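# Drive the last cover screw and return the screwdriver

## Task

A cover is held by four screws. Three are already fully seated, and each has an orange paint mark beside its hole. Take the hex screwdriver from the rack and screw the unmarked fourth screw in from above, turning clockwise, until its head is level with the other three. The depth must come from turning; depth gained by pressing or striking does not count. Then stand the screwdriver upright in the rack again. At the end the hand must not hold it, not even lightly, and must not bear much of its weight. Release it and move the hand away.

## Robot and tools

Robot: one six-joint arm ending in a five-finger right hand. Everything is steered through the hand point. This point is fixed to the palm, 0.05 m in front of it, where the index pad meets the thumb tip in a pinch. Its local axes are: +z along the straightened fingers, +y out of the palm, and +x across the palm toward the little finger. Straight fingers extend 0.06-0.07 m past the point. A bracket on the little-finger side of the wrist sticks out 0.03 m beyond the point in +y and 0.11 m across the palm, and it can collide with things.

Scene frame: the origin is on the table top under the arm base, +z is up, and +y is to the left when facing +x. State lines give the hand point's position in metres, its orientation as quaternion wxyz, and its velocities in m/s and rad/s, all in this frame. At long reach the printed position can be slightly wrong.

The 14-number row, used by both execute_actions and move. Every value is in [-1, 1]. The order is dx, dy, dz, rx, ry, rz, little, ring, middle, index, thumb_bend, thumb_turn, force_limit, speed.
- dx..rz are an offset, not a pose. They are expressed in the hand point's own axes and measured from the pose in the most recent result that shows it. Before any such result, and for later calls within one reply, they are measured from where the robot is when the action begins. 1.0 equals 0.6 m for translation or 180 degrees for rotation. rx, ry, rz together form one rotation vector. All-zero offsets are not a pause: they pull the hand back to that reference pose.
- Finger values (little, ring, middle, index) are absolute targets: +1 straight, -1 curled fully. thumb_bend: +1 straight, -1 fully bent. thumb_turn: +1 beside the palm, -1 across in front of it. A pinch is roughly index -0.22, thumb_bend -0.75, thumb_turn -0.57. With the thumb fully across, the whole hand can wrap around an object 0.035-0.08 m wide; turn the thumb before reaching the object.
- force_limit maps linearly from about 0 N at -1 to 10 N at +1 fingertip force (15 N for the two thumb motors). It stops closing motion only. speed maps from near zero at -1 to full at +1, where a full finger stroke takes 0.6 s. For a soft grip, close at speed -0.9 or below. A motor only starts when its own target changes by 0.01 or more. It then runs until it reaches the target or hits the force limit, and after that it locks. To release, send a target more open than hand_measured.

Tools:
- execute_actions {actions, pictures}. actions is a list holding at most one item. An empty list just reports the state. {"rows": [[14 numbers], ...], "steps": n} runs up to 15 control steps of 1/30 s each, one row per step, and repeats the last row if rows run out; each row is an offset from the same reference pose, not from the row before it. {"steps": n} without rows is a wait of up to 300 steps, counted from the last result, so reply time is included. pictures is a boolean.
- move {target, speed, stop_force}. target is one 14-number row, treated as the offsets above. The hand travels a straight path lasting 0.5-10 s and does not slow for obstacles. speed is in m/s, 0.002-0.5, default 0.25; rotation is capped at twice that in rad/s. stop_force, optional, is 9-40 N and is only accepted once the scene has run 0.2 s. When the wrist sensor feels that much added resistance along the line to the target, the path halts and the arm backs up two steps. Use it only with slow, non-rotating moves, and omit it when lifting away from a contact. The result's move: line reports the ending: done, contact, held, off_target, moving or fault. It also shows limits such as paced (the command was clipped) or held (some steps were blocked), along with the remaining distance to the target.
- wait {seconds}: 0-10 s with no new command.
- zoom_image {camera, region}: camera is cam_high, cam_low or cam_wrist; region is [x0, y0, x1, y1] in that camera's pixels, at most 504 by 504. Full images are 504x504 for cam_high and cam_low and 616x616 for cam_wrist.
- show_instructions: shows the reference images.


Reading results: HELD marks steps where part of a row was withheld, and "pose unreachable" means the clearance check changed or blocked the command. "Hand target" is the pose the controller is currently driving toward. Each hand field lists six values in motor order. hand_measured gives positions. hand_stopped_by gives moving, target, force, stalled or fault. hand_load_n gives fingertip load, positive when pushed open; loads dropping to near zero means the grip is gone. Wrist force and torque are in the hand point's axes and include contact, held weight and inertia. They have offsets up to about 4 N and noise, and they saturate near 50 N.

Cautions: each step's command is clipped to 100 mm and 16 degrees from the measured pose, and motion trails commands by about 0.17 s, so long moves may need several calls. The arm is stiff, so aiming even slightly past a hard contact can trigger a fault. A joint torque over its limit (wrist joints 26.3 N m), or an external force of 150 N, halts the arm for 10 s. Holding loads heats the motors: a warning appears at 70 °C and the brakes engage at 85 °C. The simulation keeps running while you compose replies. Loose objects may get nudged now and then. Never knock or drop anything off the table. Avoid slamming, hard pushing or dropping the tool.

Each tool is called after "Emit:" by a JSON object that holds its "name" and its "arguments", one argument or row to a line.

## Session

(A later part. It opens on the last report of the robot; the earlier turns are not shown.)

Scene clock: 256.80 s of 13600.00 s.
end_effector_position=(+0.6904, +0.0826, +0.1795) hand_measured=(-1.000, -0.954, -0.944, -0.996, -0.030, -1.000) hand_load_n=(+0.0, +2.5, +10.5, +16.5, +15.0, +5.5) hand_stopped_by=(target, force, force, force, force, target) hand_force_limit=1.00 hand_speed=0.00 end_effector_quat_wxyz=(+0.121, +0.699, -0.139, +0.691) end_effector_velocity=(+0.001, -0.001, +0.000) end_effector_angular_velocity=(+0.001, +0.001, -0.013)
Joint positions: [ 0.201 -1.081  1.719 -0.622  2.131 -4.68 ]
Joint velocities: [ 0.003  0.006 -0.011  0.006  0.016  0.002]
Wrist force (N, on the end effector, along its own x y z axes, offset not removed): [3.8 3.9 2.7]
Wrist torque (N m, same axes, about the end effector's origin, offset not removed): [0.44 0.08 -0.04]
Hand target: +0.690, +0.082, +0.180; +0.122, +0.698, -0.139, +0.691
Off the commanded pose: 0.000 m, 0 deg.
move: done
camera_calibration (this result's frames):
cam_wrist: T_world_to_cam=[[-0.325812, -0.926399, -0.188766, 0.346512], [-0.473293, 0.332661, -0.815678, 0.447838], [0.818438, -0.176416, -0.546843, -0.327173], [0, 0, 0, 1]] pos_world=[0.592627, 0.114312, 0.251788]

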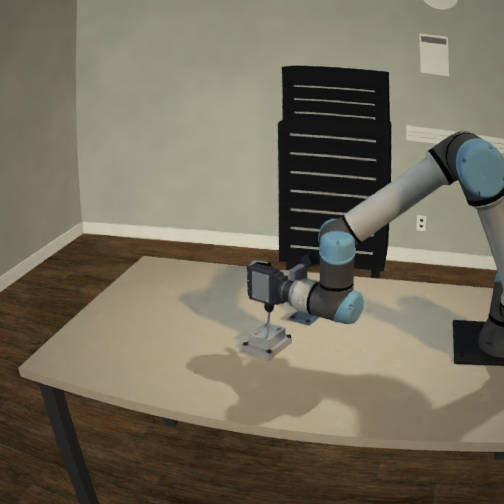

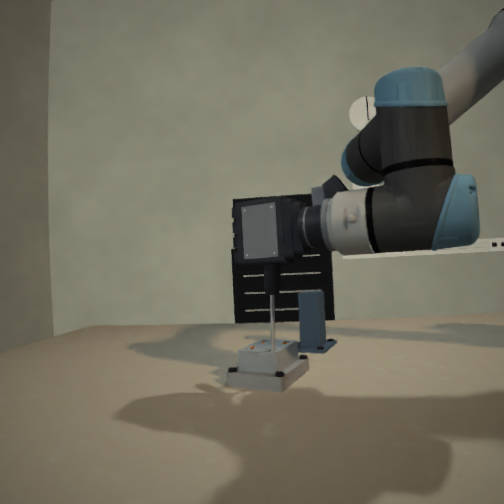

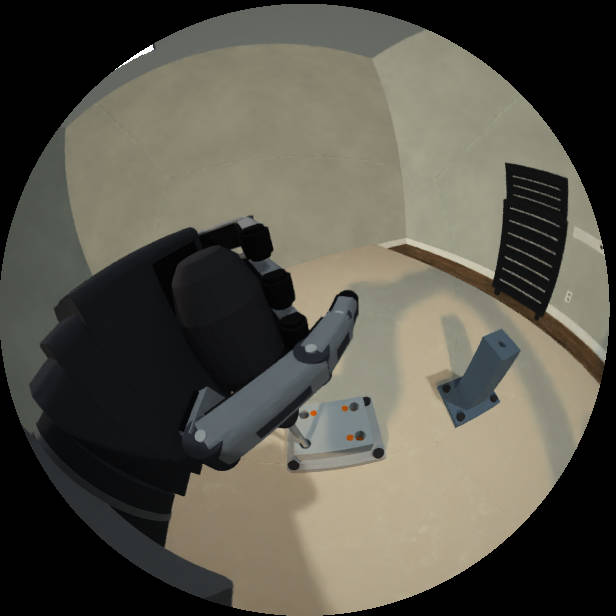

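Gauge is about 198; two more strokes.

Emit:
{"name": "execute_actions", "arguments": {
  "actions": [
    {"rows":[[0,0.0003,0.0023,0,0,0,-0.72,-0.72,-0.68,-0.72,0.15,-1,1,0.3]],"steps":9}
  ],
  "pictures": false
}}

Emit:
{"name": "move", "arguments": {
  "target": [0.0005,-0.0458,0.0195,0.155,0,-0.0082,-0.72,-0.72,-0.68,-0.72,0.15,-1,1,0.3],
  "speed": 0.5
}}

Emit:
{"name": "move", "arguments": {
  "target": [0.0005,-0.0458,0.0195,0.1667,0,-0.0088,-0.72,-0.72,-0.68,-0.72,0.15,-1,1,0.3],
  "speed": 0.5
}}

Emit:
{"name": "execute_actions", "arguments": {
  "actions": [
    {"rows":[[0,0,0,0,0,0,-1,-1,-1,-1,0.15,-1,1,0],[0,0,0,0,0,0,-1,-1,-1,-1,0.15,-1,1,0],[0,0,0,0,0,0,-1,-1,-1,-1,0.15,-1,1,0],[0,0,0,0,0,0,-1,-1,-1,-1,-1,-1,1,0]],"steps":12}
  ],
  "pictures": false
}}

Emit:
{"name": "move", "arguments": {
  "target": [-0.0017,0.03,-0.0398,-0.1667,0,0.0088,-1,-1,-1,-1,-1,-1,1,0],
  "speed": 0.5
}}

Emit:
{"name": "move", "arguments": {
  "target": [-0.0017,0.03,-0.0398,-0.155,0,0.0082,-1,-1,-1,-1,-1,-1,1,0],
  "speed": 0.5
}}

Emit:
{"name": "execute_actions", "arguments": {
  "actions": [
    {"rows":[[0,0.0003,0.0023,0,0,0,-0.72,-0.72,-0.68,-0.72,0.15,-1,1,0.3]],"steps":9}
  ],
  "pictures": false
}}

Emit:
{"name": "move", "arguments": {
  "target": [0.0005,-0.0458,0.0195,0.155,0,-0.0082,-0.72,-0.72,-0.68,-0.72,0.15,-1,1,0.3],
  "speed": 0.5
}}

Emit:
{"name": "move", "arguments": {
  "target": [0.0005,-0.0458,0.0195,0.1667,0,-0.0088,-0.72,-0.72,-0.68,-0.72,0.15,-1,1,0.3],
  "speed": 0.5
}}

Emit:
{"name": "execute_actions", "arguments": {
  "actions": [
    {"rows":[[0,0,0,0,0,0,-1,-1,-1,-1,0.15,-1,1,0],[0,0,0,0,0,0,-1,-1,-1,-1,0.15,-1,1,0],[0,0,0,0,0,0,-1,-1,-1,-1,0.15,-1,1,0],[0,0,0,0,0,0,-1,-1,-1,-1,-1,-1,1,0]],"steps":12}
  ],
  "pictures": false
}}

Emit:
{"name": "move", "arguments": {
  "target": [-0.0017,0.03,-0.0398,-0.1667,0,0.0088,-1,-1,-1,-1,-1,-1,1,0],
  "speed": 0.5
}}

Emit:
{"name": "move", "arguments": {
  "target": [-0.0017,0.03,-0.0398,-0.155,0,0.0082,-1,-1,-1,-1,-1,-1,1,0],
  "speed": 0.5
}}

Emit:
{"name": "zoom_image", "arguments": {
  "camera": "cam_low",
  "region": [210,240,330,380]
}}

Scene clock: 261.27 s of 13600.00 s.
end_effector_position=(+0.6914, +0.0822, +0.1794) hand_measured=(-0.720, -0.720, -0.680, -0.720, +0.150, -1.000) hand_load_n=(+0.0, +0.0, +0.0, +0.0, +0.0, +0.0) hand_stopped_by=(moving, moving, moving, moving, moving, target) hand_force_limit=1.00 hand_speed=0.30 end_effector_quat_wxyz=(+0.121, +0.699, -0.139, +0.691) end_effector_velocity=(+0.002, -0.002, +0.000) end_effector_angular_velocity=(+0.000, -0.002, -0.001)
Joint positions: [ 0.2   -1.079  1.717 -0.621  2.13  -4.679]
Joint velocities: [-0.005  0.002 -0.002 -0.001 -0.004 -0.   ]
Wrist force (N, on the end effector, along its own x y z axes, offset not removed): [-0.8 1.2 0.8]
Wrist torque (N m, same axes, about the end effector's origin, offset not removed): [0.17 0.03 -0.01]
Hand target: +0.692, +0.082, +0.179; +0.121, +0.699, -0.139, +0.691
Off the commanded pose: 0.000 m, 0 deg.
Steps of this call (steps 1 to 90: nothing new was sent; then 1.17 s passed at rest; steps 91 to 99: all 9 steps of this action). Readings (end_effector_position | what the end effector reports):
91: (+0.6904, +0.0825, +0.1795) | hand_measured=(-1.000, -0.954, -0.944, -0.996, -0.030, -1.000) hand_load_n=(+0.0, +2.5, +10.5, +16.5, +15.0, +5.5) hand_stopped_by=(moving, moving, moving, moving, moving, target) hand_force_limit=1.00 hand_speed=0.30
92: (+0.6905, +0.0825, +0.1795) | hand_measured=(-1.000, -0.954, -0.944, -0.996, -0.030, -1.000) hand_load_n=(+0.0, +2.5, +10.5, +16.5, +15.0, +5.5) hand_stopped_by=(moving, moving, moving, moving, moving, target) hand_force_limit=1.00 hand_speed=0.30
94: (+0.6909, +0.0824, +0.1795) | hand_measured=(-0.934, -0.890, -0.896, -0.932, +0.010, -1.000) hand_load_n=(+0.0, +0.0, -13.0, +0.0, +12.5, +4.5) hand_stopped_by=(moving, moving, moving, moving, moving, target) hand_force_limit=1.00 hand_speed=0.30
98: (+0.6913, +0.0822, +0.1794) | hand_measured=(-0.720, -0.720, -0.742, -0.720, +0.152, -1.000) hand_load_n=(+0.0, +0.0, -3.5, +0.0, +3.0, +1.5) hand_stopped_by=(moving, moving, moving, moving, moving, target) hand_force_limit=1.00 hand_speed=0.30
99: the state above

Scene clock: 262.77 s of 13600.00 s.
end_effector_position=(+0.7122, +0.1033, +0.1802) hand_measured=(-0.720, -0.720, -0.680, -0.720, +0.150, -1.000) hand_load_n=(+0.0, +0.0, +0.0, +0.0, +0.0, +0.0) hand_stopped_by=(target, target, target, target, target, target) hand_force_limit=1.00 hand_speed=0.30 end_effector_quat_wxyz=(-0.041, +0.709, +0.040, +0.703) end_effector_velocity=(+0.001, +0.001, -0.000) end_effector_angular_velocity=(+0.000, -0.000, +0.016)
Joint positions: [ 0.012 -1.186  1.893 -0.699  1.457 -4.71 ]
Joint velocities: [-0.007 -0.     0.001 -0.002 -0.023 -0.   ]
Wrist force (N, on the end effector, along its own x y z axes, offset not removed): [-0.3 3.6 0.8]
Wrist torque (N m, same axes, about the end effector's origin, offset not removed): [0.63 0.05 0.10]
Hand target: +0.712, +0.103, +0.180; -0.042, +0.709, +0.041, +0.703
Off the commanded pose: 0.000 m, 0 deg.
move: done
camera_calibration (this result's frames):
cam_wrist: T_world_to_cam=[[0.145306, -0.974966, -0.168309, 0.0387555], [-0.567373, 0.0572507, -0.821468, 0.548342], [0.810539, 0.214858, -0.544851, -0.376106], [0, 0, 0, 1]] pos_world=[0.610332, 0.0872019, 0.252046]

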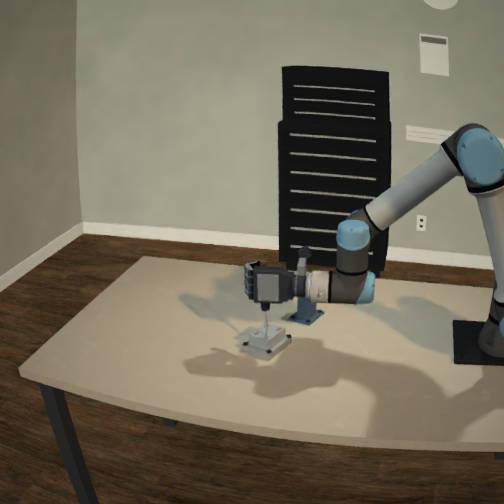

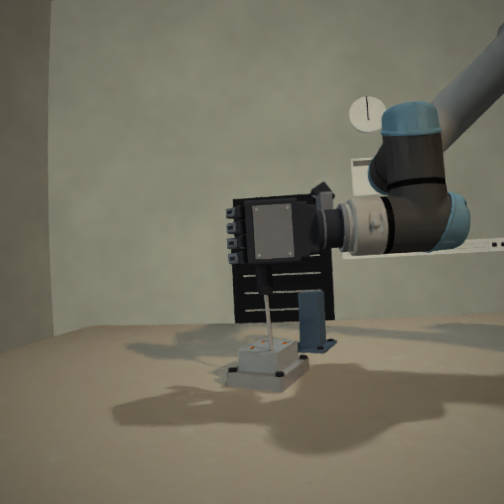

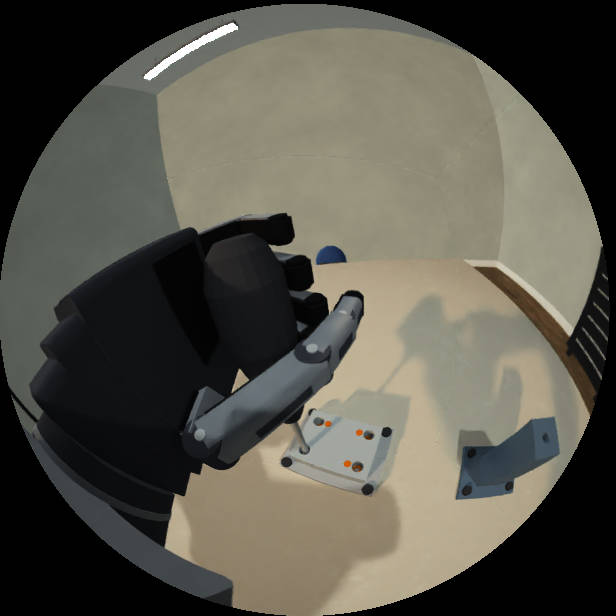

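Scene clock: 264.07 s of 13600.00 s.
end_effector_position=(+0.7204, +0.1318, +0.1804) hand_measured=(-0.720, -0.720, -0.680, -0.720, +0.150, -1.000) hand_load_n=(+0.0, +0.0, +0.0, +0.0, +0.0, +0.0) hand_stopped_by=(target, target, target, target, target, target) hand_force_limit=1.00 hand_speed=0.30 end_effector_quat_wxyz=(-0.213, +0.674, +0.230, +0.669) end_effector_velocity=(+0.001, +0.001, +0.000) end_effector_angular_velocity=(-0.001, -0.000, +0.015)
Joint positions: [-0.203 -1.168  1.865 -0.678  0.721 -4.747]
Joint velocities: [-0.004  0.004 -0.008  0.005 -0.019 -0.002]
Wrist force (N, on the end effector, along its own x y z axes, offset not removed): [0.4 1.9 0.5]
Wrist torque (N m, same axes, about the end effector's origin, offset not removed): [0.41 -0.02 0.03]
Hand target: +0.720, +0.132, +0.180; -0.214, +0.674, +0.231, +0.669
Off the commanded pose: 0.000 m, 0 deg.
move: done
camera_calibration (this result's frames):
cam_wrist: T_world_to_cam=[[0.613561, -0.775936, -0.146516, -0.302138], [-0.512995, -0.250621, -0.82099, 0.552836], [0.600316, 0.57889, -0.551822, -0.284052], [0, 0, 0, 1]] pos_world=[0.639503, 0.0685474, 0.252858]

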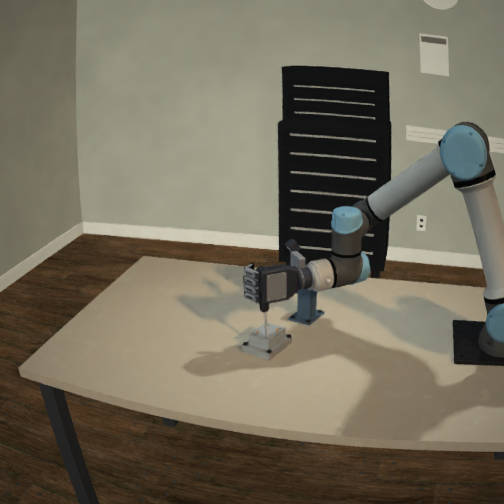

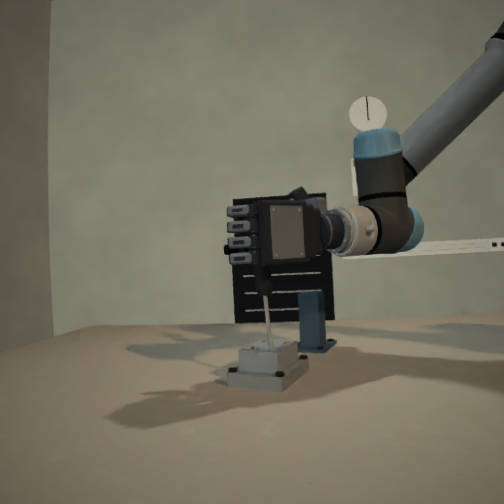

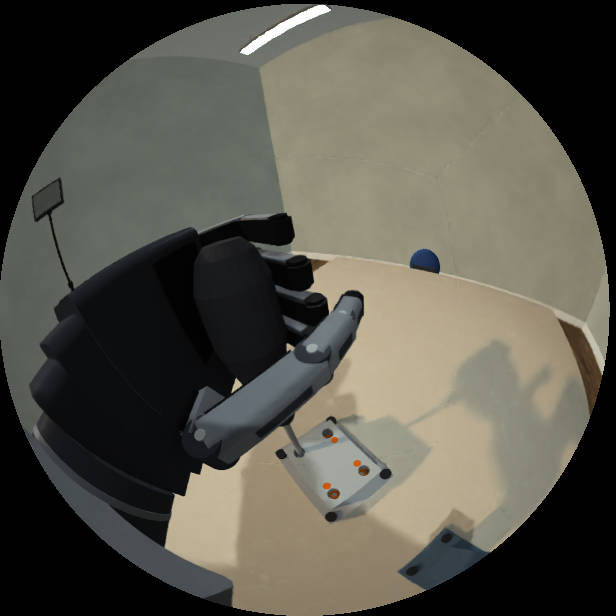

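Scene clock: 264.47 s of 13600.00 s.
end_effector_position=(+0.7205, +0.1317, +0.1804) hand_measured=(-1.000, -0.954, -0.946, -0.996, -0.040, -1.000) hand_load_n=(+0.0, +10.0, +10.0, +9.5, +15.5, +4.0) hand_stopped_by=(target, force, force, force, force, target) hand_force_limit=1.00 hand_speed=0.00 end_effector_quat_wxyz=(-0.213, +0.674, +0.230, +0.669) end_effector_velocity=(+0.000, +0.000, +0.001) end_effector_angular_velocity=(-0.000, -0.001, +0.000)
Joint positions: [-0.203 -1.168  1.864 -0.678  0.721 -4.747]
Joint velocities: [ 0.001 -0.001 -0.001  0.001  0.001 -0.   ]
Wrist force (N, on the end effector, along its own x y z axes, offset not removed): [0.0 2.2 1.0]
Wrist torque (N m, same axes, about the end effector's origin, offset not removed): [0.30 0.02 0.10]
Hand target: +0.720, +0.132, +0.180; -0.213, +0.674, +0.230, +0.669
Off the commanded pose: 0.000 m, 0 deg.
Steps of this call (steps 1 to 12: all 12 steps of this action). Readings (end_effector_position | what the end effector reports):
1: (+0.7204, +0.1318, +0.1804) | hand_measured=(-0.720, -0.720, -0.680, -0.720, +0.150, -1.000) hand_load_n=(+0.0, +0.0, +0.0, +0.0, +0.0, +0.0) hand_stopped_by=(moving, moving, moving, moving, target, target) hand_force_limit=1.00 hand_speed=0.00
2: (+0.7204, +0.1318, +0.1804) | hand_measured=(-0.720, -0.720, -0.680, -0.720, +0.150, -1.000) hand_load_n=(+0.0, +0.0, +0.0, +0.0, +0.0, +0.0) hand_stopped_by=(moving, moving, moving, moving, target, target) hand_force_limit=1.00 hand_speed=0.00
4: (+0.7204, +0.1318, +0.1804) | hand_measured=(-0.770, -0.770, -0.730, -0.770, +0.152, -1.000) hand_load_n=(+0.0, +0.0, +3.5, +0.0, +2.0, +0.5) hand_stopped_by=(moving, moving, moving, moving, moving, target) hand_force_limit=1.00 hand_speed=0.00
8: (+0.7204, +0.1317, +0.1804) | hand_measured=(-0.992, -0.956, -0.946, -0.990, +0.090, -1.000) hand_load_n=(+0.0, +11.0, +12.0, +7.5, +5.5, +1.5) hand_stopped_by=(moving, force, force, moving, moving, target) hand_force_limit=1.00 hand_speed=0.00
12: the state above

Scene clock: 266.00 s of 13600.00 s.
end_effector_position=(+0.7120, +0.1031, +0.1802) hand_measured=(-1.000, -0.956, -0.946, -0.996, -0.030, -1.000) hand_load_n=(+0.0, +5.0, +10.0, +13.0, +15.0, +4.5) hand_stopped_by=(target, force, force, force, force, target) hand_force_limit=1.00 hand_speed=0.00 end_effector_quat_wxyz=(-0.041, +0.709, +0.040, +0.703) end_effector_velocity=(+0.001, -0.000, +0.000) end_effector_angular_velocity=(+0.000, +0.000, -0.013)
Joint positions: [ 0.012 -1.186  1.894 -0.7    1.457 -4.71 ]
Joint velocities: [ 0.007  0.003 -0.006  0.003  0.021  0.   ]
Wrist force (N, on the end effector, along its own x y z axes, offset not removed): [9.0 3.4 0.9]
Wrist torque (N m, same axes, about the end effector's origin, offset not removed): [0.41 -0.28 0.10]
Hand target: +0.712, +0.103, +0.180; -0.040, +0.709, +0.040, +0.703
Off the commanded pose: 0.000 m, 0 deg.
move: done
camera_calibration (this result's frames):
cam_wrist: T_world_to_cam=[[0.145302, -0.974968, -0.168303, 0.0385886], [-0.567101, 0.0573202, -0.821652, 0.548109], [0.810731, 0.214832, -0.544576, -0.376161], [0, 0, 0, 1]] pos_world=[0.610191, 0.0870162, 0.252001]

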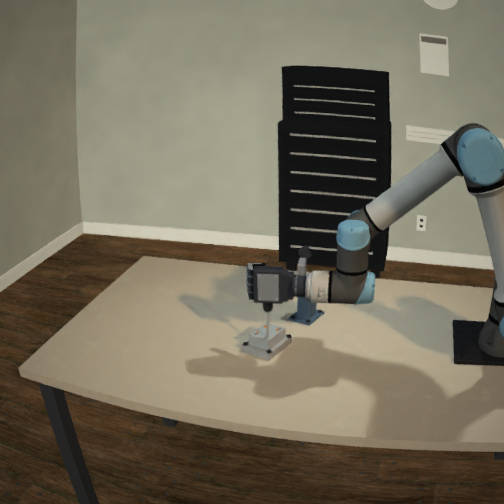

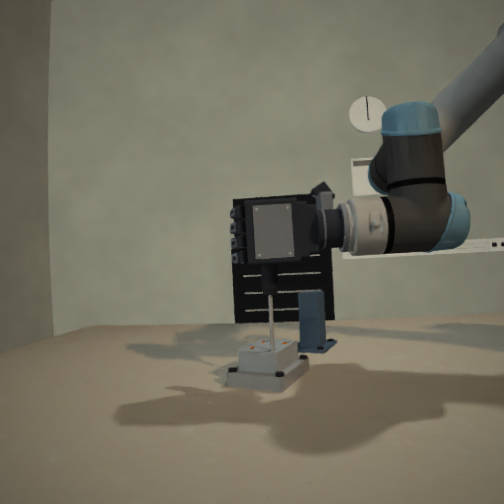

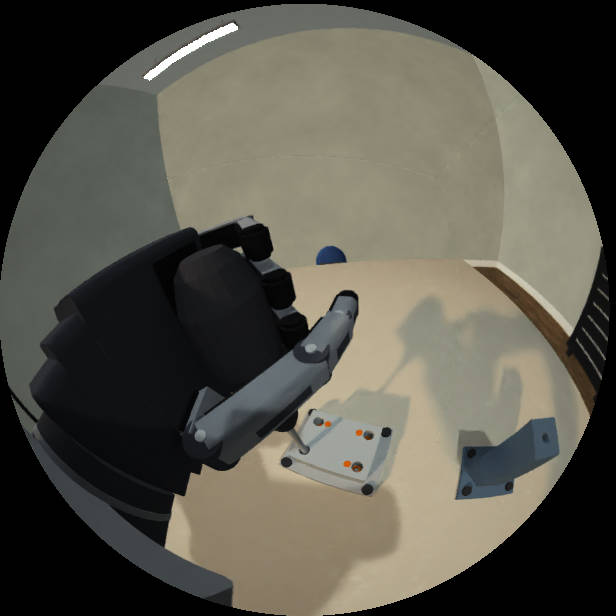

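Scene clock: 267.27 s of 13600.00 s.
end_effector_position=(+0.6904, +0.0826, +0.1792) hand_measured=(-1.000, -0.956, -0.946, -0.996, -0.030, -1.000) hand_load_n=(+0.0, +2.5, +10.5, +16.5, +15.0, +5.5) hand_stopped_by=(target, force, force, force, force, target) hand_force_limit=1.00 hand_speed=0.00 end_effector_quat_wxyz=(+0.121, +0.698, -0.139, +0.692) end_effector_velocity=(+0.000, -0.001, +0.001) end_effector_angular_velocity=(+0.001, -0.001, -0.015)
Joint positions: [ 0.201 -1.08   1.719 -0.623  2.131 -4.68 ]
Joint velocities: [ 0.004  0.005 -0.011  0.006  0.019  0.002]
Wrist force (N, on the end effector, along its own x y z axes, offset not removed): [3.9 3.1 2.2]
Wrist torque (N m, same axes, about the end effector's origin, offset not removed): [0.36 0.12 -0.02]
Hand target: +0.690, +0.083, +0.179; +0.122, +0.698, -0.139, +0.691
Off the commanded pose: 0.000 m, 0 deg.
move: done
camera_calibration (this result's frames):
cam_wrist: T_world_to_cam=[[-0.325859, -0.926354, -0.188904, 0.346553], [-0.472971, 0.33274, -0.815832, 0.447483], [0.818605, -0.1765, -0.546565, -0.327504], [0, 0, 0, 1]] pos_world=[0.59267, 0.114331, 0.251534]

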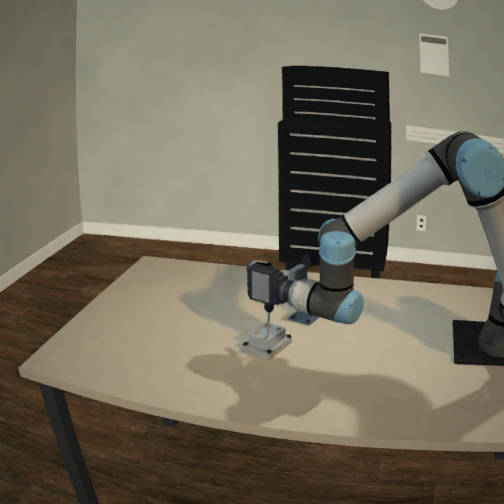

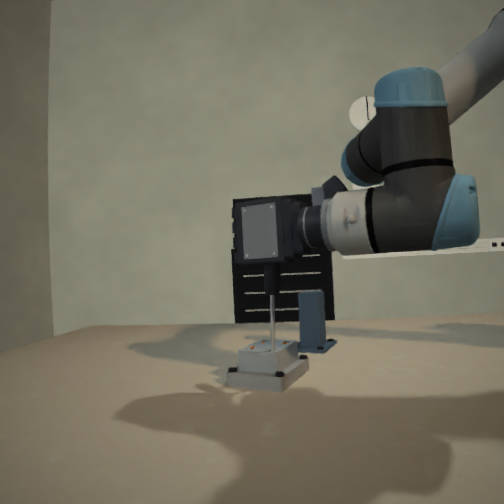

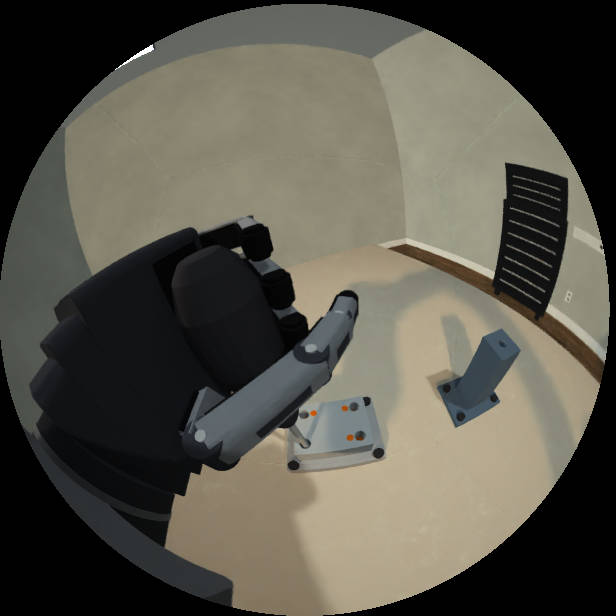

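Scene clock: 267.57 s of 13600.00 s.
end_effector_position=(+0.6914, +0.0822, +0.1792) hand_measured=(-0.720, -0.720, -0.680, -0.720, +0.150, -1.000) hand_load_n=(+0.0, +0.0, +0.0, +0.0, +0.0, +0.0) hand_stopped_by=(moving, moving, moving, moving, moving, target) hand_force_limit=1.00 hand_speed=0.30 end_effector_quat_wxyz=(+0.121, +0.698, -0.139, +0.692) end_effector_velocity=(+0.002, -0.001, +0.000) end_effector_angular_velocity=(+0.000, -0.001, +0.001)
Joint positions: [ 0.2   -1.079  1.717 -0.622  2.13  -4.68 ]
Joint velocities: [-0.003  0.001 -0.002  0.    -0.004 -0.   ]
Wrist force (N, on the end effector, along its own x y z axes, offset not removed): [-0.3 2.4 1.0]
Wrist torque (N m, same axes, about the end effector's origin, offset not removed): [0.30 -0.03 0.04]
Hand target: +0.692, +0.082, +0.179; +0.121, +0.698, -0.139, +0.692
Off the commanded pose: 0.000 m, 0 deg.
Steps of this call (steps 1 to 9: all 9 steps of this action). Readings (end_effector_position | what the end effector reports):
1: (+0.6905, +0.0826, +0.1792) | hand_measured=(-1.000, -0.956, -0.946, -0.996, -0.030, -1.000) hand_load_n=(+0.0, +2.5, +10.5, +16.5, +15.0, +5.5) hand_stopped_by=(moving, moving, moving, moving, moving, target) hand_force_limit=1.00 hand_speed=0.30
2: (+0.6906, +0.0826, +0.1792) | hand_measured=(-1.000, -0.956, -0.946, -0.996, -0.030, -1.000) hand_load_n=(+0.0, +2.5, +10.5, +16.5, +15.0, +5.5) hand_stopped_by=(moving, moving, moving, moving, moving, target) hand_force_limit=1.00 hand_speed=0.30
4: (+0.6909, +0.0825, +0.1792) | hand_measured=(-0.934, -0.890, -0.896, -0.932, +0.010, -1.000) hand_load_n=(+0.0, +0.0, -13.0, +0.0, +12.5, +4.5) hand_stopped_by=(moving, moving, moving, moving, moving, target) hand_force_limit=1.00 hand_speed=0.30
8: (+0.6914, +0.0822, +0.1792) | hand_measured=(-0.720, -0.720, -0.742, -0.720, +0.152, -1.000) hand_load_n=(+0.0, +0.0, -3.5, +0.0, +3.0, +1.5) hand_stopped_by=(moving, moving, moving, moving, moving, target) hand_force_limit=1.00 hand_speed=0.30
9: the state above

Scene clock: 269.07 s of 13600.00 s.
end_effector_position=(+0.7122, +0.1033, +0.1800) hand_measured=(-0.720, -0.720, -0.680, -0.720, +0.150, -1.000) hand_load_n=(+0.0, +0.0, +0.0, +0.0, +0.0, +0.0) hand_stopped_by=(target, target, target, target, target, target) hand_force_limit=1.00 hand_speed=0.30 end_effector_quat_wxyz=(-0.041, +0.709, +0.040, +0.703) end_effector_velocity=(+0.001, +0.001, -0.000) end_effector_angular_velocity=(+0.000, -0.001, +0.016)
Joint positions: [ 0.012 -1.185  1.893 -0.7    1.457 -4.71 ]
Joint velocities: [-0.007 -0.001  0.002 -0.002 -0.022 -0.   ]
Wrist force (N, on the end effector, along its own x y z axes, offset not removed): [0.9 1.6 2.4]
Wrist torque (N m, same axes, about the end effector's origin, offset not removed): [0.14 -0.17 0.13]
Hand target: +0.712, +0.103, +0.180; -0.042, +0.709, +0.041, +0.703
Off the commanded pose: 0.000 m, 0 deg.
move: done
camera_calibration (this result's frames):
cam_wrist: T_world_to_cam=[[0.145281, -0.974979, -0.168251, 0.0387287], [-0.567064, 0.0572982, -0.821678, 0.54802], [0.81076, 0.214784, -0.544551, -0.376481], [0, 0, 0, 1]] pos_world=[0.610371, 0.087221, 0.2518]

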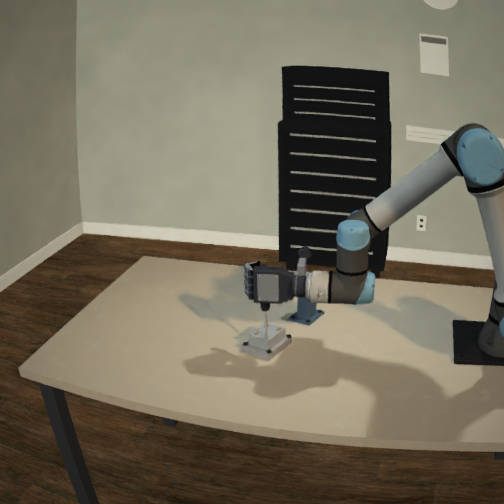

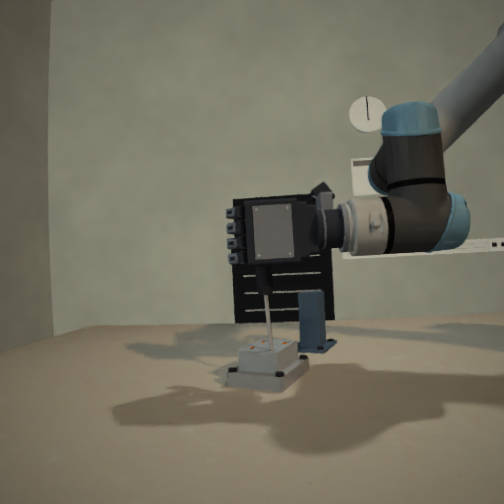

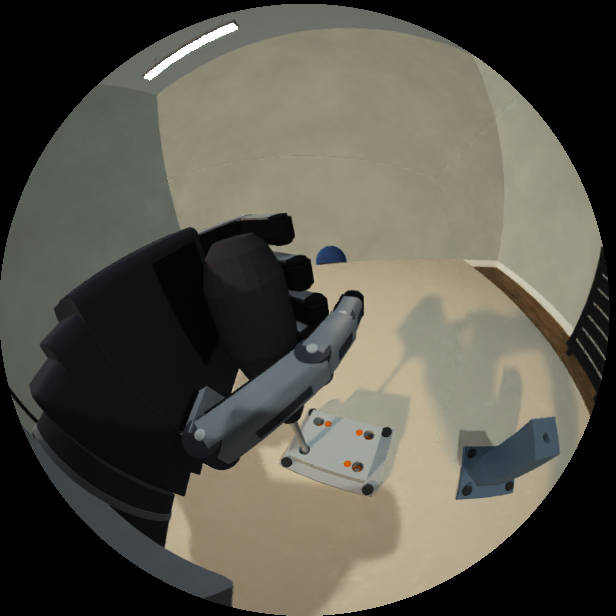

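Scene clock: 270.37 s of 13600.00 s.
end_effector_position=(+0.7204, +0.1318, +0.1802) hand_measured=(-0.720, -0.720, -0.680, -0.720, +0.150, -1.000) hand_load_n=(+0.0, +0.0, +0.0, +0.0, +0.0, +0.0) hand_stopped_by=(target, target, target, target, target, target) hand_force_limit=1.00 hand_speed=0.30 end_effector_quat_wxyz=(-0.213, +0.674, +0.230, +0.669) end_effector_velocity=(+0.000, +0.001, -0.000) end_effector_angular_velocity=(-0.001, +0.002, +0.014)
Joint positions: [-0.203 -1.167  1.865 -0.679  0.721 -4.746]
Joint velocities: [-0.004  0.004 -0.007  0.006 -0.018 -0.002]
Wrist force (N, on the end effector, along its own x y z axes, offset not removed): [0.2 2.4 1.0]
Wrist torque (N m, same axes, about the end effector's origin, offset not removed): [0.34 -0.03 0.14]
Hand target: +0.721, +0.132, +0.180; -0.214, +0.674, +0.231, +0.669
Off the commanded pose: 0.000 m, 0 deg.
move: done
camera_calibration (this result's frames):
cam_wrist: T_world_to_cam=[[0.613546, -0.775991, -0.146286, -0.302228], [-0.512714, -0.250579, -0.821179, 0.55253], [0.600571, 0.578834, -0.551603, -0.28443], [0, 0, 0, 1]] pos_world=[0.639541, 0.0685638, 0.252622]

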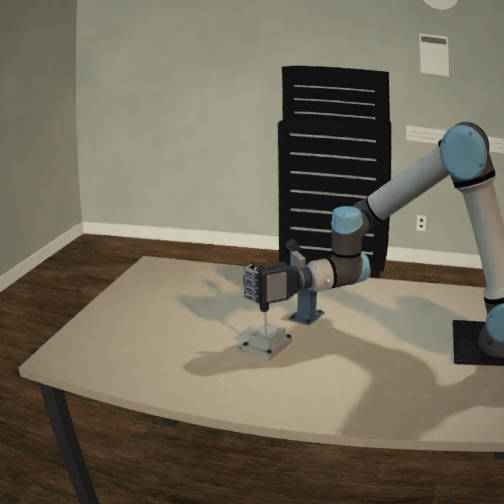

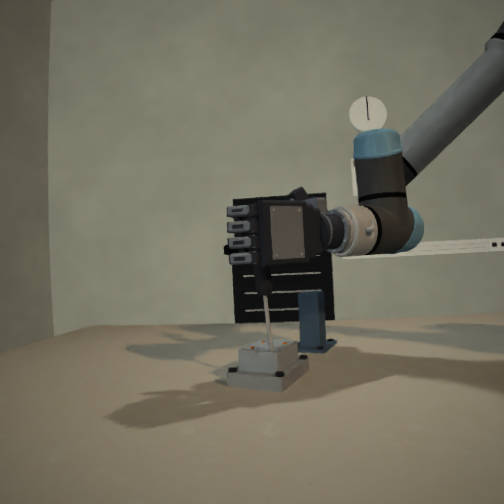

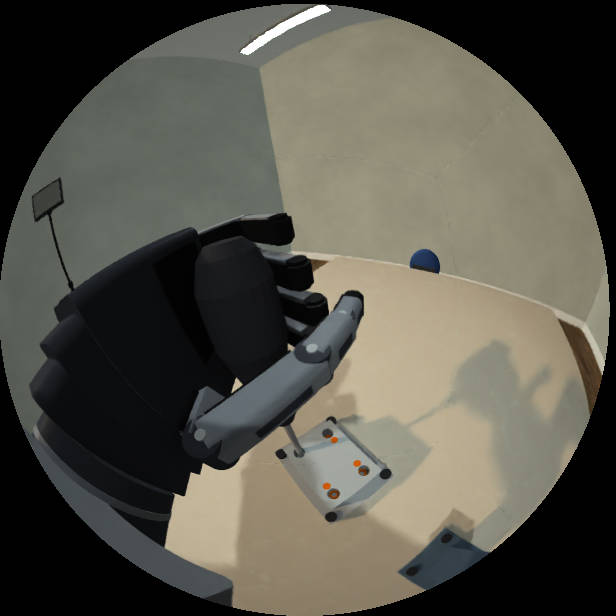

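Scene clock: 270.77 s of 13600.00 s.
end_effector_position=(+0.7205, +0.1317, +0.1802) hand_measured=(-1.000, -0.956, -0.946, -0.998, -0.040, -1.000) hand_load_n=(+0.0, +10.0, +10.5, +9.0, +15.5, +4.0) hand_stopped_by=(target, force, force, target, force, target) hand_force_limit=1.00 hand_speed=0.00 end_effector_quat_wxyz=(-0.213, +0.674, +0.230, +0.669) end_effector_velocity=(+0.000, -0.001, +0.001) end_effector_angular_velocity=(-0.000, -0.001, -0.001)
Joint positions: [-0.203 -1.167  1.865 -0.679  0.721 -4.747]
Joint velocities: [-0.001 -0.001 -0.    -0.     0.     0.   ]
Wrist force (N, on the end effector, along its own x y z axes, offset not removed): [6.0 3.2 0.8]
Wrist torque (N m, same axes, about the end effector's origin, offset not removed): [0.46 -0.36 0.27]
Hand target: +0.720, +0.132, +0.180; -0.213, +0.674, +0.230, +0.669
Off the commanded pose: 0.000 m, 0 deg.
Steps of this call (steps 1 to 12: all 12 steps of this action). Readings (end_effector_position | what the end effector reports):
1: (+0.7205, +0.1318, +0.1802) | hand_measured=(-0.720, -0.720, -0.680, -0.720, +0.150, -1.000) hand_load_n=(+0.0, +0.0, +0.0, +0.0, +0.0, +0.0) hand_stopped_by=(moving, moving, moving, moving, target, target) hand_force_limit=1.00 hand_speed=0.00
2: (+0.7205, +0.1318, +0.1802) | hand_measured=(-0.720, -0.720, -0.680, -0.720, +0.150, -1.000) hand_load_n=(+0.0, +0.0, +0.0, +0.0, +0.0, +0.0) hand_stopped_by=(moving, moving, moving, moving, target, target) hand_force_limit=1.00 hand_speed=0.00
4: (+0.7205, +0.1318, +0.1802) | hand_measured=(-0.770, -0.770, -0.730, -0.770, +0.152, -1.000) hand_load_n=(+0.0, +0.0, +3.5, +0.0, +2.0, +0.5) hand_stopped_by=(moving, moving, moving, moving, moving, target) hand_force_limit=1.00 hand_speed=0.00
8: (+0.7205, +0.1317, +0.1802) | hand_measured=(-0.992, -0.956, -0.946, -0.990, +0.090, -1.000) hand_load_n=(+0.0, +11.0, +12.0, +7.0, +5.5, +1.5) hand_stopped_by=(moving, force, force, moving, moving, target) hand_force_limit=1.00 hand_speed=0.00
12: the state above

Scene clock: 272.30 s of 13600.00 s.
end_effector_position=(+0.7121, +0.1031, +0.1800) hand_measured=(-1.000, -0.956, -0.946, -0.996, -0.030, -1.000) hand_load_n=(+0.0, +5.0, +10.5, +12.5, +15.0, +4.5) hand_stopped_by=(target, force, force, target, force, target) hand_force_limit=1.00 hand_speed=0.00 end_effector_quat_wxyz=(-0.041, +0.709, +0.040, +0.703) end_effector_velocity=(+0.000, -0.001, -0.001) end_effector_angular_velocity=(-0.000, +0.002, -0.014)
Joint positions: [ 0.012 -1.186  1.894 -0.701  1.457 -4.71 ]
Joint velocities: [ 0.006  0.004 -0.006  0.004  0.021  0.   ]
Wrist force (N, on the end effector, along its own x y z axes, offset not removed): [12.0 4.0 0.4]
Wrist torque (N m, same axes, about the end effector's origin, offset not removed): [0.55 -0.57 0.28]
Hand target: +0.712, +0.103, +0.180; -0.040, +0.709, +0.040, +0.703
Off the commanded pose: 0.000 m, 0 deg.
move: done
camera_calibration (this result's frames):
cam_wrist: T_world_to_cam=[[0.145285, -0.974983, -0.168227, 0.0385525], [-0.56675, 0.0573591, -0.821891, 0.547785], [0.810979, 0.214752, -0.544238, -0.376558], [0, 0, 0, 1]] pos_world=[0.610237, 0.0870341, 0.251767]

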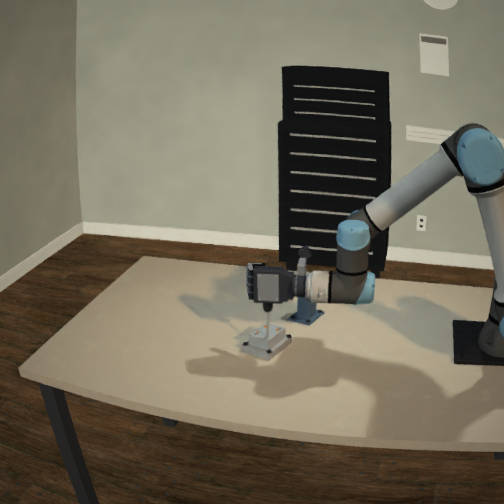

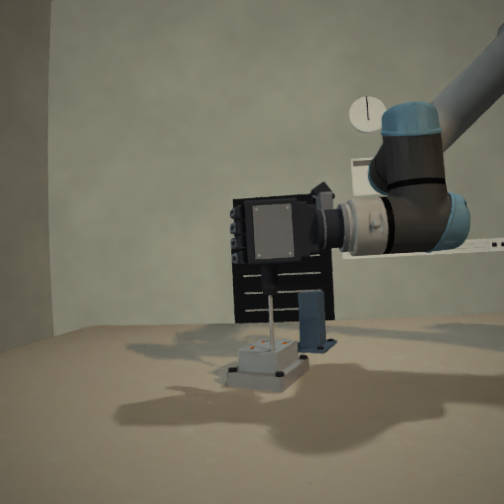

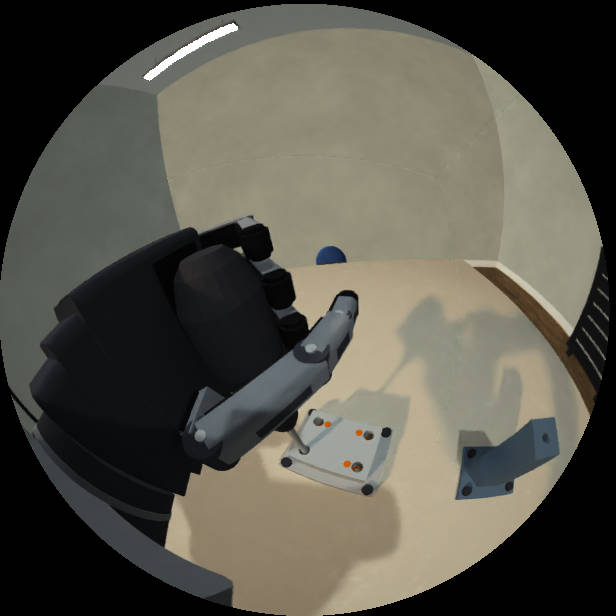

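Scene clock: 273.57 s of 13600.00 s.
end_effector_position=(+0.6905, +0.0826, +0.1790) hand_measured=(-1.000, -0.956, -0.946, -0.996, -0.030, -1.000) hand_load_n=(+0.0, +1.0, +10.0, +13.5, +16.0, +6.0) hand_stopped_by=(target, force, force, target, force, target) hand_force_limit=1.00 hand_speed=0.00 end_effector_quat_wxyz=(+0.121, +0.698, -0.139, +0.692) end_effector_velocity=(+0.000, -0.000, +0.000) end_effector_angular_velocity=(+0.001, +0.001, -0.013)
Joint positions: [ 0.201 -1.08   1.719 -0.624  2.131 -4.68 ]
Joint velocities: [ 0.004  0.005 -0.011  0.008  0.017  0.002]
Wrist force (N, on the end effector, along its own x y z axes, offset not removed): [-0.7 4.6 2.9]
Wrist torque (N m, same axes, about the end effector's origin, offset not removed): [0.98 0.22 -0.24]
Hand target: +0.691, +0.083, +0.179; +0.122, +0.698, -0.140, +0.692
Off the commanded pose: 0.000 m, 0 deg.
move: done
camera_calibration (this result's frames):
cam_wrist: T_world_to_cam=[[-0.325868, -0.926328, -0.189013, 0.346567], [-0.472623, 0.332767, -0.816023, 0.447129], [0.818802, -0.176584, -0.546243, -0.327864], [0, 0, 0, 1]] pos_world=[0.592715, 0.114349, 0.25128]

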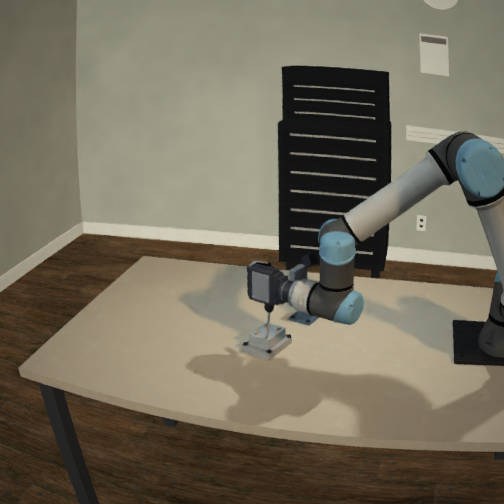

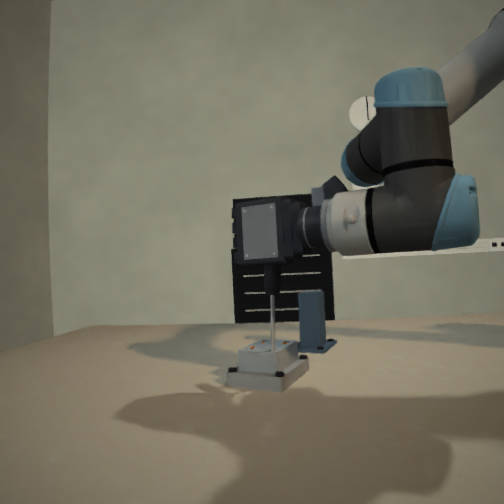

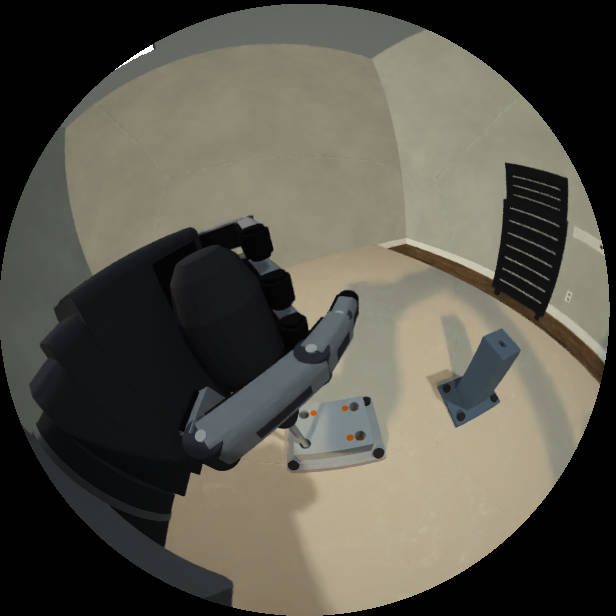

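Region (210, 240, 330, 380) of cam_low's 504x504 image, scaled by 3.600, with more detail than that image has; it fills the left 432 columns of this view, and the rest is white.

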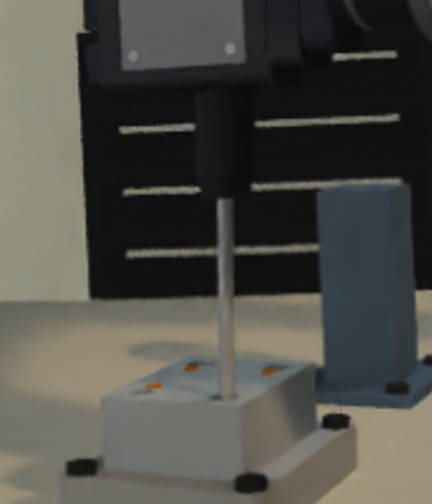

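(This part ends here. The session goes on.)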